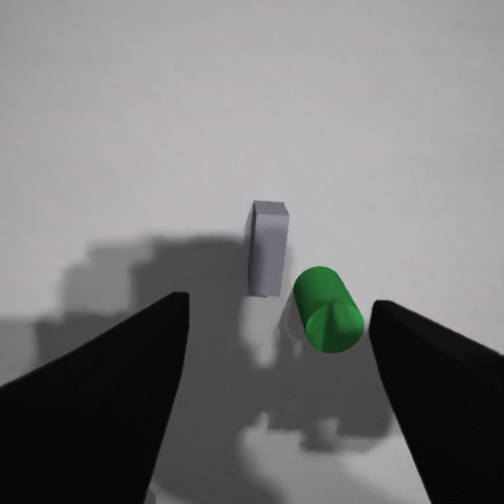

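>>> execute_actions(actions=[{"rows":[[0.695,2.725,1.6,-1.02,0.556,0.95,-0.3],[0.685,2.735,1.595,-1.0,0.562,0.96,-0.3],[0.674,2.743,1.585,-0.977,0.568,0.96,-0.3],[0.663,2.75,1.572,-0.955,0.574,0.95,-0.3],[0.652,2.757,1.559,-0.932,0.58,0.94,-0.3],[0.641,2.764,1.546,-0.91,0.586,0.93,-0.3],[0.63,2.771,1.533,-0.887,0.592,0.92,-0.3],[0.62,2.778,1.52,-0.864,0.598,0.91,-0.3],[0.609,2.785,1.507,-0.842,0.604,0.905,-0.3],[0.598,2.792,1.494,-0.819,0.609,0.9,-0.3]],"steps":15}], pictures=false)

>>> execute_actions(actions=[{"steps":8}])

Scene clock: 113.43 s of 4397.00 s.
end_effector_position=(+0.2905, +0.2045, +0.0466) grip_measured=-0.296 end_effector_quat_wxyz=(+0.704, +0.036, +0.709, -0.039) end_effector_velocity=(-0.013, +0.004, -0.021) end_effector_angular_velocity=(-0.009, +0.001, +0.039)
Joint positions: [ 0.597  2.786  1.502 -0.829  0.604  0.905  0.025]
Joint velocities: [-0.002  0.032 -0.056  0.081  0.007 -0.037 -0.001]
Heat: hottest waist 28 °C (+1.0 °C/min).
Steps of this call (steps 1 to 90: nothing new was sent; then 12.10 s passed at rest; steps 91 to 105: all 15 steps of this action). Readings (joint positions):
91: [0.711 2.713 1.586 -1.038 0.550 0.915]
92: [0.708 2.713 1.586 -1.029 0.552 0.928]
94: [0.697 2.720 1.586 -0.995 0.560 0.942]
98: [0.652 2.742 1.562 -0.913 0.584 0.931]
105: the state above

Scene clock: 113.70 s of 4397.00 s.
end_effector_position=(+0.2918, +0.2053, +0.0464) grip_measured=-0.297 end_effector_quat_wxyz=(+0.706, +0.038, +0.706, -0.038) end_effector_velocity=(+0.002, +0.001, +0.001) end_effector_angular_velocity=(+0.012, -0.000, +0.028)
Joint positions: [ 0.597  2.786  1.501 -0.82   0.607  0.903  0.024]
Joint velocities: [-0.002 -0.002  0.002  0.007 -0.007 -0.037 -0.   ]
Heat: hottest waist 28 °C (+1.0 °C/min).
Steps of this call (steps 1 to 8: the robot went on to your last target). Readings (joint positions):
1: [0.597 2.786 1.501 -0.826 0.604 0.905]
2: [0.597 2.786 1.501 -0.824 0.605 0.904]
4: [0.597 2.786 1.501 -0.821 0.607 0.904]
8: the state above

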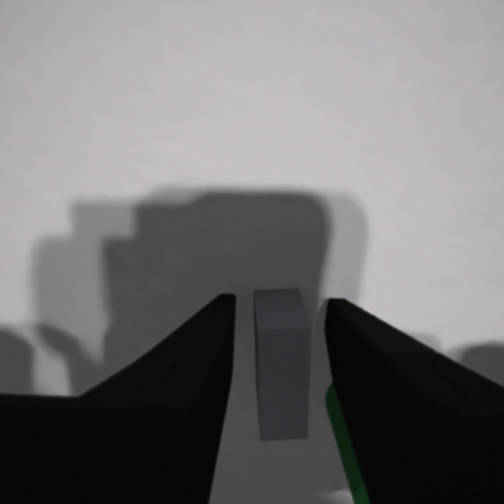

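>>> execute_actions(actions=[{"rows":[[0.598,2.792,1.494,-0.819,0.609,0.9,-0.67],[0.598,2.792,1.494,-0.819,0.609,0.9,-0.67],[0.598,2.792,1.494,-0.819,0.609,0.9,-0.67],[0.598,2.792,1.494,-0.819,0.609,0.9,-0.67],[0.598,2.792,1.494,-0.819,0.609,0.9,-0.67],[0.598,2.792,1.494,-0.819,0.609,0.9,-0.67],[0.598,2.792,1.494,-0.819,0.609,0.9,-0.67],[0.598,2.792,1.494,-0.819,0.609,0.9,-0.67],[0.615,2.775,1.53,-0.86,0.6,0.91,-0.67],[0.63,2.765,1.55,-0.9,0.59,0.92,-0.67],[0.648,2.755,1.575,-0.94,0.58,0.94,-0.67],[0.665,2.745,1.6,-0.98,0.57,0.95,-0.67],[0.68,2.735,1.62,-1.02,0.56,0.96,-0.67],[0.695,2.725,1.64,-1.06,0.555,0.97,-0.67]],"steps":15}], pictures=false)

>>> execute_actions(actions=[{"rows":[[0.695,2.72,1.64,-1.06,0.555,0.97,-0.67],[0.695,2.7,1.64,-1.06,0.555,0.95,-0.67],[0.69,2.66,1.63,-1.06,0.56,0.92,-0.67],[0.665,2.62,1.62,-1.06,0.57,0.87,-0.67],[0.63,2.58,1.605,-1.06,0.58,0.82,-0.67],[0.595,2.54,1.59,-1.06,0.59,0.77,-0.67],[0.56,2.5,1.575,-1.05,0.6,0.72,-0.67],[0.525,2.46,1.56,-1.05,0.615,0.67,-0.67],[0.49,2.42,1.545,-1.05,0.63,0.62,-0.67],[0.455,2.38,1.53,-1.05,0.64,0.57,-0.67],[0.42,2.34,1.515,-1.04,0.65,0.52,-0.67],[0.385,2.3,1.5,-1.04,0.66,0.47,-0.67],[0.35,2.26,1.485,-1.04,0.67,0.42,-0.67],[0.31,2.22,1.47,-1.04,0.68,0.37,-0.67],[0.27,2.18,1.455,-1.03,0.69,0.32,-0.67]],"steps":15}], pictures=false)

>>> execute_actions(actions=[{"rows":[[0.23,2.14,1.44,-1.03,0.7,0.27,-0.67],[0.19,2.1,1.427,-1.03,0.71,0.22,-0.67],[0.15,2.055,1.413,-1.03,0.72,0.17,-0.67],[0.11,2.015,1.4,-1.02,0.73,0.13,-0.67],[0.07,1.975,1.385,-1.02,0.74,0.08,-0.67],[0.03,1.93,1.37,-1.02,0.75,0.03,-0.67],[-0.015,1.89,1.357,-1.02,0.76,-0.02,-0.67],[-0.055,1.85,1.343,-1.01,0.77,-0.07,-0.67],[-0.1,1.81,1.33,-1.01,0.775,-0.115,-0.67],[-0.14,1.77,1.315,-1.01,0.779,-0.157,-0.67]],"steps":15}], pictures=false)

>>> execute_actions(actions=[{"steps":8}])

Scene clock: 129.97 s of 4397.00 s.
end_effector_position=(+0.2873, +0.2074, +0.0853) grip_measured=-0.599 end_effector_quat_wxyz=(+0.700, +0.018, +0.714, -0.031) end_effector_velocity=(+0.037, +0.046, +0.294) end_effector_angular_velocity=(+0.162, -0.317, +0.057)
Joint positions: [ 0.666  2.763  1.593 -1.005  0.567  0.951  0.01 ]
Joint velocities: [ 0.471 -0.325  0.466 -0.652 -0.125  0.198 -0.   ]
Heat: hottest waist 28 °C (+1.0 °C/min).
Steps of this call (steps 1 to 15: the robot went on to your last target; steps 16 to 90: nothing new was sent; then 12.77 s passed at rest; steps 91 to 105: all 15 steps of this action). Readings (joint positions):
91: [0.597 2.786 1.501 -0.820 0.607 0.903]
92: [0.597 2.786 1.501 -0.820 0.607 0.903]
94: [0.598 2.786 1.501 -0.820 0.607 0.903]
98: [0.598 2.786 1.501 -0.820 0.608 0.903]
105: the state above

Scene clock: 130.47 s of 4397.00 s.
end_effector_position=(+0.3733, +0.0372, +0.1393) grip_measured=-0.599 end_effector_quat_wxyz=(+0.729, +0.029, +0.683, +0.031) end_effector_velocity=(+0.072, -0.572, -0.073) end_effector_angular_velocity=(-0.033, +0.037, +0.114)
Joint positions: [ 0.357  2.274  1.506 -1.039  0.667  0.437  0.01 ]
Joint velocities: [-1.145 -1.199 -0.471  0.081  0.271 -1.487 -0.   ]
Heat: hottest waist 28 °C (+1.0 °C/min).
Steps of this call (steps 1 to 15: all 15 steps of this action). Readings (joint positions):
1: [0.680 2.751 1.606 -1.021 0.564 0.956]
2: [0.691 2.737 1.618 -1.031 0.562 0.957]
4: [0.699 2.696 1.623 -1.043 0.560 0.929]
8: [0.628 2.567 1.597 -1.051 0.583 0.775]
15: the state above

Scene clock: 130.97 s of 4397.00 s.
end_effector_position=(+0.3258, -0.2046, +0.1017) grip_measured=-0.599 end_effector_quat_wxyz=(+0.710, +0.012, +0.704, -0.016) end_effector_velocity=(-0.017, -0.006, +0.009) end_effector_angular_velocity=(+0.002, -0.021, +0.159)
Joint positions: [-0.149  1.769  1.337 -1.012  0.783 -0.139  0.01 ]
Joint velocities: [-0.002 -0.09  -0.066  0.007 -0.007 -0.183 -0.   ]
Heat: hottest waist 28 °C (+1.0 °C/min).
Steps of this call (steps 1 to 15: all 15 steps of this action). Readings (joint positions):
1: [0.319 2.235 1.491 -1.035 0.676 0.387]
2: [0.280 2.196 1.475 -1.033 0.686 0.336]
4: [0.202 2.117 1.445 -1.030 0.705 0.239]
8: [0.041 1.953 1.388 -1.019 0.745 0.045]
15: the state above

Scene clock: 131.23 s of 4397.00 s.
end_effector_position=(+0.3242, -0.1991, +0.1015) grip_measured=-0.599 end_effector_quat_wxyz=(+0.709, +0.003, +0.705, -0.004) end_effector_velocity=(-0.003, +0.002, -0.001) end_effector_angular_velocity=(+0.008, +0.009, +0.029)
Joint positions: [-0.14   1.768  1.323 -1.011  0.779 -0.153  0.01 ]
Joint velocities: [-0.002 -0.002 -0.007 -0.007 -0.007 -0.022  0.   ]
Heat: hottest waist 28 °C (+1.0 °C/min).
Steps of this call (steps 1 to 8: the robot went on to your last target). Readings (joint positions):
1: [-0.148 1.768 1.335 -1.011 0.783 -0.144]
2: [-0.145 1.768 1.332 -1.011 0.782 -0.147]
4: [-0.141 1.768 1.324 -1.011 0.779 -0.151]
8: the state above

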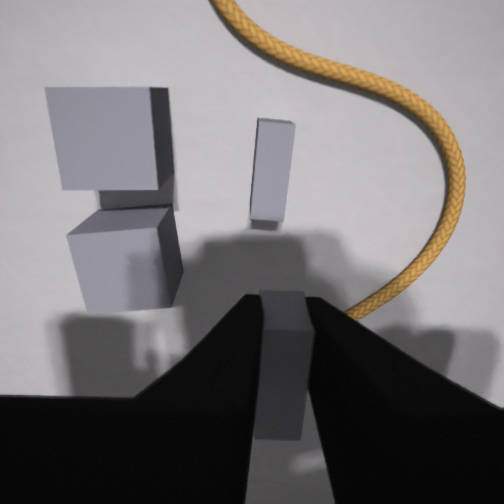

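>>> execute_actions(actions=[{"rows":[[-0.154,1.772,1.3,-0.978,0.777,-0.176,-0.67],[-0.168,1.777,1.284,-0.946,0.775,-0.195,-0.67],[-0.182,1.782,1.268,-0.913,0.772,-0.215,-0.67],[-0.196,1.787,1.253,-0.881,0.77,-0.234,-0.67],[-0.21,1.792,1.237,-0.849,0.768,-0.253,-0.67],[-0.224,1.797,1.221,-0.816,0.766,-0.272,-0.67],[-0.238,1.802,1.206,-0.784,0.763,-0.292,-0.67],[-0.253,1.807,1.19,-0.75,0.761,-0.311,-0.67]],"steps":15}], pictures=false)

>>> execute_actions(actions=[{"rows":[[-0.253,1.807,1.19,-0.75,0.761,-0.311,-0.35],[-0.253,1.807,1.19,-0.75,0.761,-0.311,-0.35],[-0.253,1.807,1.19,-0.75,0.761,-0.311,-0.35],[-0.253,1.807,1.19,-0.75,0.761,-0.311,-0.35],[-0.253,1.807,1.19,-0.75,0.761,-0.311,-0.35],[-0.224,1.79,1.23,-0.816,0.766,-0.272,-0.35],[-0.196,1.78,1.26,-0.881,0.77,-0.234,-0.35],[-0.168,1.77,1.29,-0.946,0.775,-0.195,-0.35],[-0.14,1.76,1.32,-1.01,0.779,-0.157,-0.35]],"steps":15}])

>>> execute_actions(actions=[{"rows":[[-0.14,1.8,1.5,-0.8,0.75,-0.2,0.2],[-0.14,1.8,1.5,-0.8,0.75,-0.2,0.2],[-0.14,1.85,1.55,-0.7,0.72,-0.25,0.2],[-0.17,1.9,1.6,-0.6,0.7,-0.3,0.2],[-0.2,1.95,1.65,-0.55,0.68,-0.33,0.2],[-0.25,2.033,1.71,-0.508,0.669,-0.37,0.2]],"steps":15}], pictures=false)

>>> execute_actions(actions=[{"steps":12}])

Scene clock: 151.07 s of 4397.00 s.
end_effector_position=(+0.3207, -0.1976, +0.0474) grip_measured=-0.599 end_effector_quat_wxyz=(+0.706, +0.001, +0.708, -0.002) end_effector_velocity=(+0.013, -0.004, -0.000) end_effector_angular_velocity=(-0.011, -0.056, -0.021)
Joint positions: [-0.253  1.802  1.198 -0.756  0.763 -0.305  0.01 ]
Joint velocities: [-0.002 -0.002 -0.002  0.081 -0.007 -0.037 -0.   ]
Heat: hottest waist 29 °C (+2.0 °C/min).
Steps of this call (steps 1 to 30: the robot went on to your last target; steps 31 to 90: nothing new was sent; then 16.33 s passed at rest; steps 91 to 105: all 15 steps of this action). Readings (joint positions):
91: [-0.141 1.768 1.321 -1.005 0.779 -0.158]
92: [-0.144 1.768 1.314 -0.988 0.779 -0.168]
94: [-0.159 1.769 1.295 -0.939 0.776 -0.196]
98: [-0.215 1.785 1.236 -0.823 0.769 -0.266]
105: the state above

Scene clock: 151.57 s of 4397.00 s.
end_effector_position=(+0.3259, -0.1986, +0.1041) grip_measured=-0.354 end_effector_quat_wxyz=(+0.715, +0.001, +0.699, -0.002) end_effector_velocity=(-0.015, -0.032, +0.018) end_effector_angular_velocity=(-0.032, +0.037, -0.067)
Joint positions: [-0.134  1.758  1.316 -0.996  0.777 -0.167  0.022]
Joint velocities: [-0.022 -0.051  0.066 -0.139  0.037  0.066  0.   ]
Heat: hottest waist 29 °C (+2.0 °C/min).
Steps of this call (steps 1 to 15: all 15 steps of this action). Readings (joint positions):
1: [-0.253 1.802 1.198 -0.753 0.763 -0.305]
2: [-0.253 1.802 1.198 -0.753 0.763 -0.306]
4: [-0.253 1.802 1.198 -0.753 0.763 -0.307]
8: [-0.229 1.800 1.228 -0.843 0.766 -0.259]
15: the state above

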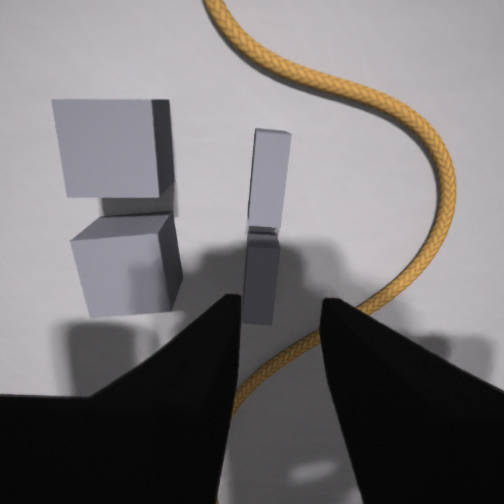

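Scene clock: 152.07 s of 4397.00 s.
end_effector_position=(+0.4754, -0.2737, +0.0865) grip_measured=+0.196 end_effector_quat_wxyz=(+0.823, +0.084, +0.550, -0.116) end_effector_velocity=(+0.023, +0.027, +0.003) end_effector_angular_velocity=(-0.002, -0.054, +0.063)
Joint positions: [-0.256  2.027  1.697 -0.516  0.672 -0.364  0.049]
Joint velocities: [ 0.046  0.046 -0.002  0.066 -0.022 -0.037  0.   ]
Heat: hottest waist 29 °C (+2.0 °C/min).
Steps of this call (steps 1 to 15: all 15 steps of this action). Readings (joint positions):
1: [-0.136 1.761 1.336 -0.984 0.773 -0.171]
2: [-0.138 1.772 1.366 -0.925 0.764 -0.179]
4: [-0.140 1.819 1.461 -0.801 0.740 -0.220]
8: [-0.196 1.950 1.665 -0.573 0.687 -0.327]
15: the state above

Scene clock: 152.47 s of 4397.00 s.
end_effector_position=(+0.4792, -0.2741, +0.0911) grip_measured=+0.197 end_effector_quat_wxyz=(+0.827, +0.084, +0.543, -0.117) end_effector_velocity=(+0.002, +0.001, +0.000) end_effector_angular_velocity=(+0.011, -0.016, +0.008)
Joint positions: [-0.249  2.028  1.704 -0.508  0.671 -0.366  0.049]
Joint velocities: [-0.002 -0.002 -0.002  0.007 -0.022 -0.007 -0.   ]
Heat: hottest waist 29 °C (+2.0 °C/min).
Steps of this call (steps 1 to 12: the robot went on to your last target). Readings (joint positions):
1: [-0.254 2.028 1.697 -0.514 0.671 -0.365]
2: [-0.252 2.028 1.697 -0.512 0.671 -0.365]
4: [-0.249 2.028 1.702 -0.509 0.671 -0.366]
8: [-0.249 2.028 1.704 -0.508 0.671 -0.366]
12: the state above

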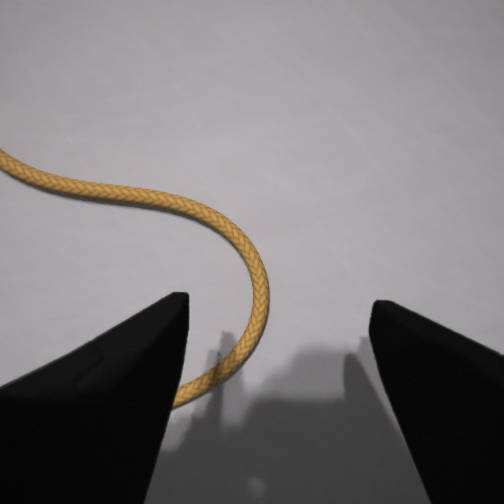

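>>> execute_actions(actions=[{"rows":[[-0.258,2.04,1.695,-0.49,0.663,-0.38,-0.2],[-0.266,2.047,1.686,-0.472,0.657,-0.39,-0.2],[-0.274,2.054,1.677,-0.453,0.651,-0.4,-0.2],[-0.283,2.06,1.668,-0.435,0.645,-0.41,-0.2],[-0.291,2.067,1.66,-0.416,0.639,-0.42,-0.2],[-0.3,2.074,1.651,-0.398,0.633,-0.435,-0.2],[-0.308,2.081,1.642,-0.379,0.627,-0.45,-0.2],[-0.317,2.088,1.633,-0.36,0.62,-0.46,-0.2]],"steps":15}])

>>> execute_actions(actions=[{"rows":[[-0.317,2.088,1.633,-0.36,0.62,-0.46,-0.85]],"steps":12}])

Scene clock: 161.07 s of 4397.00 s.
end_effector_position=(+0.4829, -0.2715, +0.0486) grip_measured=-0.196 end_effector_quat_wxyz=(+0.830, +0.073, +0.543, -0.108) end_effector_velocity=(+0.002, +0.001, +0.002) end_effector_angular_velocity=(-0.006, -0.009, +0.020)
Joint positions: [-0.31   2.078  1.644 -0.36   0.623 -0.455  0.029]
Joint velocities: [ 0.002 -0.002 -0.002  0.007 -0.007 -0.022 -0.001]
Heat: hottest waist 30 °C (+2.0 °C/min).
Steps of this call (steps 1 to 15: the robot went on to your last target; steps 16 to 90: nothing new was sent; then 5.10 s passed at rest; steps 91 to 105: all 15 steps of this action). Readings (joint positions):
91: [-0.249 2.028 1.704 -0.506 0.670 -0.369]
92: [-0.250 2.028 1.703 -0.497 0.667 -0.374]
94: [-0.256 2.033 1.697 -0.467 0.658 -0.388]
98: [-0.287 2.052 1.669 -0.400 0.636 -0.431]
105: the state above

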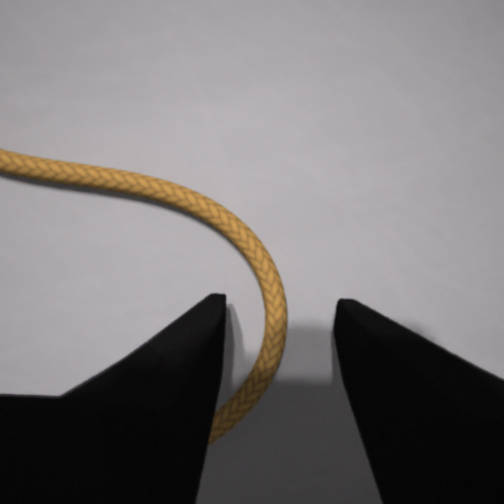

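Scene clock: 161.47 s of 4397.00 s.
end_effector_position=(+0.4825, -0.2703, +0.0473) grip_measured=-0.760 end_effector_quat_wxyz=(+0.829, +0.072, +0.544, -0.106) end_effector_velocity=(+0.001, -0.001, +0.000) end_effector_angular_velocity=(+0.000, -0.007, +0.003)
Joint positions: [-0.311  2.079  1.641 -0.36   0.621 -0.457  0.002]
Joint velocities: [-0.002 -0.002 -0.002  0.007 -0.007 -0.007 -0.   ]
Heat: hottest waist 30 °C (+2.0 °C/min).
Steps of this call (steps 1 to 12: all 12 steps of this action). Readings (joint positions):
1: [-0.311 2.078 1.644 -0.360 0.623 -0.455]
2: [-0.311 2.078 1.644 -0.360 0.623 -0.456]
4: [-0.311 2.079 1.642 -0.360 0.622 -0.456]
8: [-0.311 2.079 1.641 -0.360 0.622 -0.456]
12: the state above

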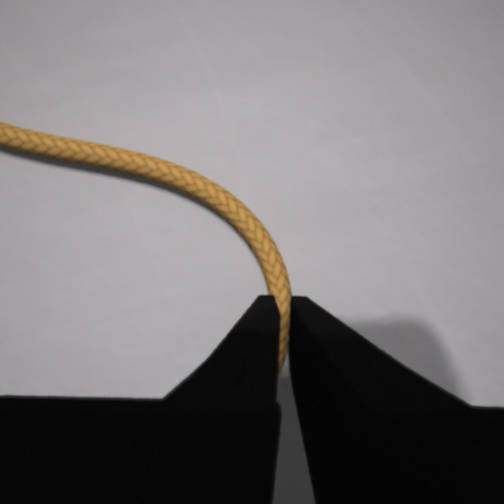

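>>> execute_actions(actions=[{"rows":[[-0.29,2.075,1.665,-0.4,0.635,-0.5,-0.85],[-0.27,2.075,1.685,-0.44,0.65,-0.55,-0.85],[-0.245,2.08,1.705,-0.48,0.66,-0.6,-0.85],[-0.22,2.09,1.72,-0.52,0.67,-0.66,-0.85],[-0.195,2.105,1.73,-0.565,0.68,-0.72,-0.85],[-0.17,2.125,1.74,-0.61,0.69,-0.78,-0.85],[-0.145,2.145,1.745,-0.66,0.7,-0.84,-0.85],[-0.12,2.165,1.75,-0.71,0.71,-0.9,-0.85],[-0.095,2.185,1.755,-0.765,0.72,-0.96,-0.85],[-0.07,2.205,1.76,-0.82,0.73,-1.02,-0.85],[-0.05,2.22,1.76,-0.88,0.745,-1.08,-0.85],[-0.03,2.235,1.762,-0.94,0.755,-1.14,-0.85],[-0.01,2.25,1.762,-1.0,0.765,-1.2,-0.85],[0.01,2.265,1.762,-1.055,0.775,-1.25,-0.85],[0.03,2.281,1.762,-1.11,0.784,-1.3,-0.85]],"steps":15}], pictures=false)

>>> execute_actions(actions=[{"rows":[[0.03,2.281,1.762,-1.11,0.784,-1.33,-0.85],[0.03,2.275,1.74,-1.09,0.784,-1.36,-0.85],[0.03,2.265,1.705,-1.062,0.784,-1.39,-0.85],[0.028,2.255,1.67,-1.034,0.784,-1.42,-0.85],[0.025,2.245,1.635,-1.006,0.784,-1.45,-0.85],[0.022,2.235,1.6,-0.978,0.784,-1.48,-0.85],[0.018,2.225,1.565,-0.95,0.785,-1.51,-0.85],[0.014,2.215,1.53,-0.922,0.785,-1.55,-0.85],[0.01,2.205,1.495,-0.894,0.785,-1.58,-0.85],[0.005,2.195,1.46,-0.866,0.785,-1.61,-0.85],[0.0,2.185,1.425,-0.838,0.785,-1.64,-0.85],[-0.005,2.175,1.39,-0.81,0.785,-1.67,-0.85]],"steps":15}], pictures=false)

>>> execute_actions(actions=[{"rows":[[-0.005,2.175,1.39,-0.81,0.785,-1.67,-0.85],[-0.005,2.175,1.39,-0.81,0.785,-1.67,-0.85],[-0.005,2.175,1.39,-0.81,0.785,-1.67,-0.85],[-0.005,2.175,1.39,-0.81,0.785,-1.67,-0.2],[-0.005,2.175,1.39,-0.81,0.785,-1.67,-0.2],[-0.005,2.175,1.39,-0.81,0.785,-1.67,-0.2],[-0.005,2.175,1.39,-0.81,0.785,-1.67,-0.2],[-0.005,2.175,1.39,-0.81,0.785,-1.67,-0.2],[-0.005,2.175,1.39,-0.81,0.785,-1.67,-0.2],[0.04,2.16,1.45,-0.92,0.78,-1.6,-0.2],[0.085,2.145,1.5,-1.03,0.78,-1.55,-0.2],[0.085,2.145,1.5,-1.03,0.78,-1.55,-0.2],[0.085,2.145,1.5,-1.03,0.78,-1.55,-0.2],[0.085,2.145,1.5,-1.03,0.78,-1.55,-0.2],[0.35,1.55,1.55,-1.5,0.78,0.45,1]],"steps":15}], pictures=false)

>>> execute_actions(actions=[{"steps":45}])

Scene clock: 180.83 s of 4397.00 s.
end_effector_position=(+0.4507, -0.1215, +0.0940) grip_measured=-0.760 end_effector_quat_wxyz=(+0.637, -0.381, +0.565, +0.360) end_effector_velocity=(-0.246, +0.353, -0.033) end_effector_angular_velocity=(-0.487, +1.136, +3.552)
Joint positions: [-0.007  2.236  1.762 -0.98   0.755 -1.173  0.002]
Joint velocities: [ 0.584  0.623  0.002 -1.604  0.271 -1.604  0.   ]
Heat: hottest waist 32 °C (+4.1 °C/min).
Steps of this call (steps 1 to 15: the robot went on to your last target; steps 16 to 90: nothing new was sent; then 15.87 s passed at rest; steps 91 to 105: all 15 steps of this action). Readings (joint positions):
91: [-0.311 2.079 1.643 -0.367 0.623 -0.466]
92: [-0.307 2.079 1.650 -0.388 0.630 -0.489]
94: [-0.286 2.079 1.674 -0.448 0.650 -0.561]
98: [-0.190 2.104 1.734 -0.600 0.688 -0.768]
105: the state above

Scene clock: 181.33 s of 4397.00 s.
end_effector_position=(+0.3867, -0.0787, +0.0489) grip_measured=-0.760 end_effector_quat_wxyz=(-0.469, +0.528, -0.469, -0.531) end_effector_velocity=(-0.061, +0.022, -0.064) end_effector_angular_velocity=(-0.008, +0.092, +0.264)
Joint positions: [ 0.     2.193  1.417 -0.834  0.782 -1.646  0.002]
Joint velocities: [-0.071 -0.022 -0.325  0.242  0.007 -0.271 -0.   ]
Heat: hottest waist 32 °C (+4.0 °C/min).
Steps of this call (steps 1 to 15: all 15 steps of this action). Readings (joint positions):
1: [0.011 2.253 1.761 -1.026 0.762 -1.222]
2: [0.025 2.265 1.756 -1.050 0.766 -1.265]
4: [0.040 2.269 1.725 -1.051 0.772 -1.338]
8: [0.032 2.239 1.617 -0.976 0.781 -1.469]
15: the state above

Scene clock: 181.83 s of 4397.00 s.
end_effector_position=(+0.3843, -0.0797, +0.0952) grip_measured=-0.165 end_effector_quat_wxyz=(-0.470, +0.533, -0.467, -0.526) end_effector_velocity=(+0.005, -0.044, +0.423) end_effector_angular_velocity=(+0.022, -0.534, -0.830)
Joint positions: [ 0.085  2.144  1.481 -1.013  0.782 -1.541  0.031]
Joint velocities: [ 0.706 -0.681  0.339 -0.974 -0.007  1.297  0.174]
Heat: hottest waist 32 °C (+4.1 °C/min).
Steps of this call (steps 1 to 15: all 15 steps of this action). Readings (joint positions):
1: [-0.001 2.193 1.409 -0.826 0.782 -1.653]
2: [-0.001 2.192 1.404 -0.821 0.782 -1.657]
4: [-0.001 2.188 1.401 -0.816 0.782 -1.662]
8: [-0.001 2.182 1.401 -0.812 0.782 -1.666]
15: the state above

Scene clock: 183.33 s of 4397.00 s.
end_effector_position=(+0.2916, -0.1793, +0.2881) grip_measured=+1.000 end_effector_quat_wxyz=(+0.804, +0.113, +0.581, -0.050) end_effector_velocity=(-0.004, -0.000, -0.002) end_effector_angular_velocity=(+0.001, +0.018, +0.008)
Joint positions: [ 0.352  1.55   1.558 -1.498  0.781  0.446  0.088]
Joint velocities: [-0.002 -0.002 -0.002 -0.022 -0.007  0.007  0.   ]
Heat: hottest waist 32 °C (+4.0 °C/min).
Steps of this call (steps 1 to 45: the robot went on to your last target). Readings (joint positions):
1: [0.113 2.121 1.488 -1.053 0.782 -1.501]
2: [0.147 2.092 1.493 -1.093 0.782 -1.462]
4: [0.222 2.020 1.508 -1.170 0.782 -1.376]
8: [0.335 1.835 1.533 -1.362 0.779 -1.162]
45: the state above

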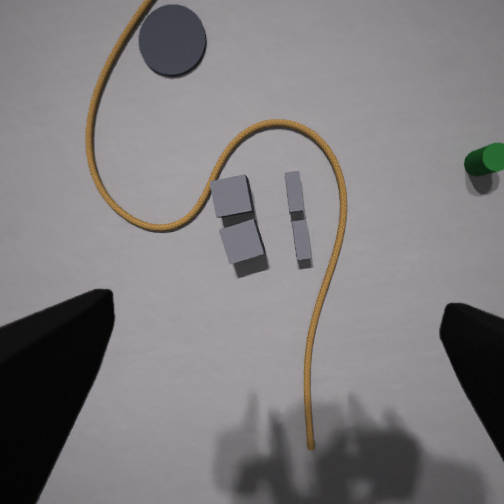

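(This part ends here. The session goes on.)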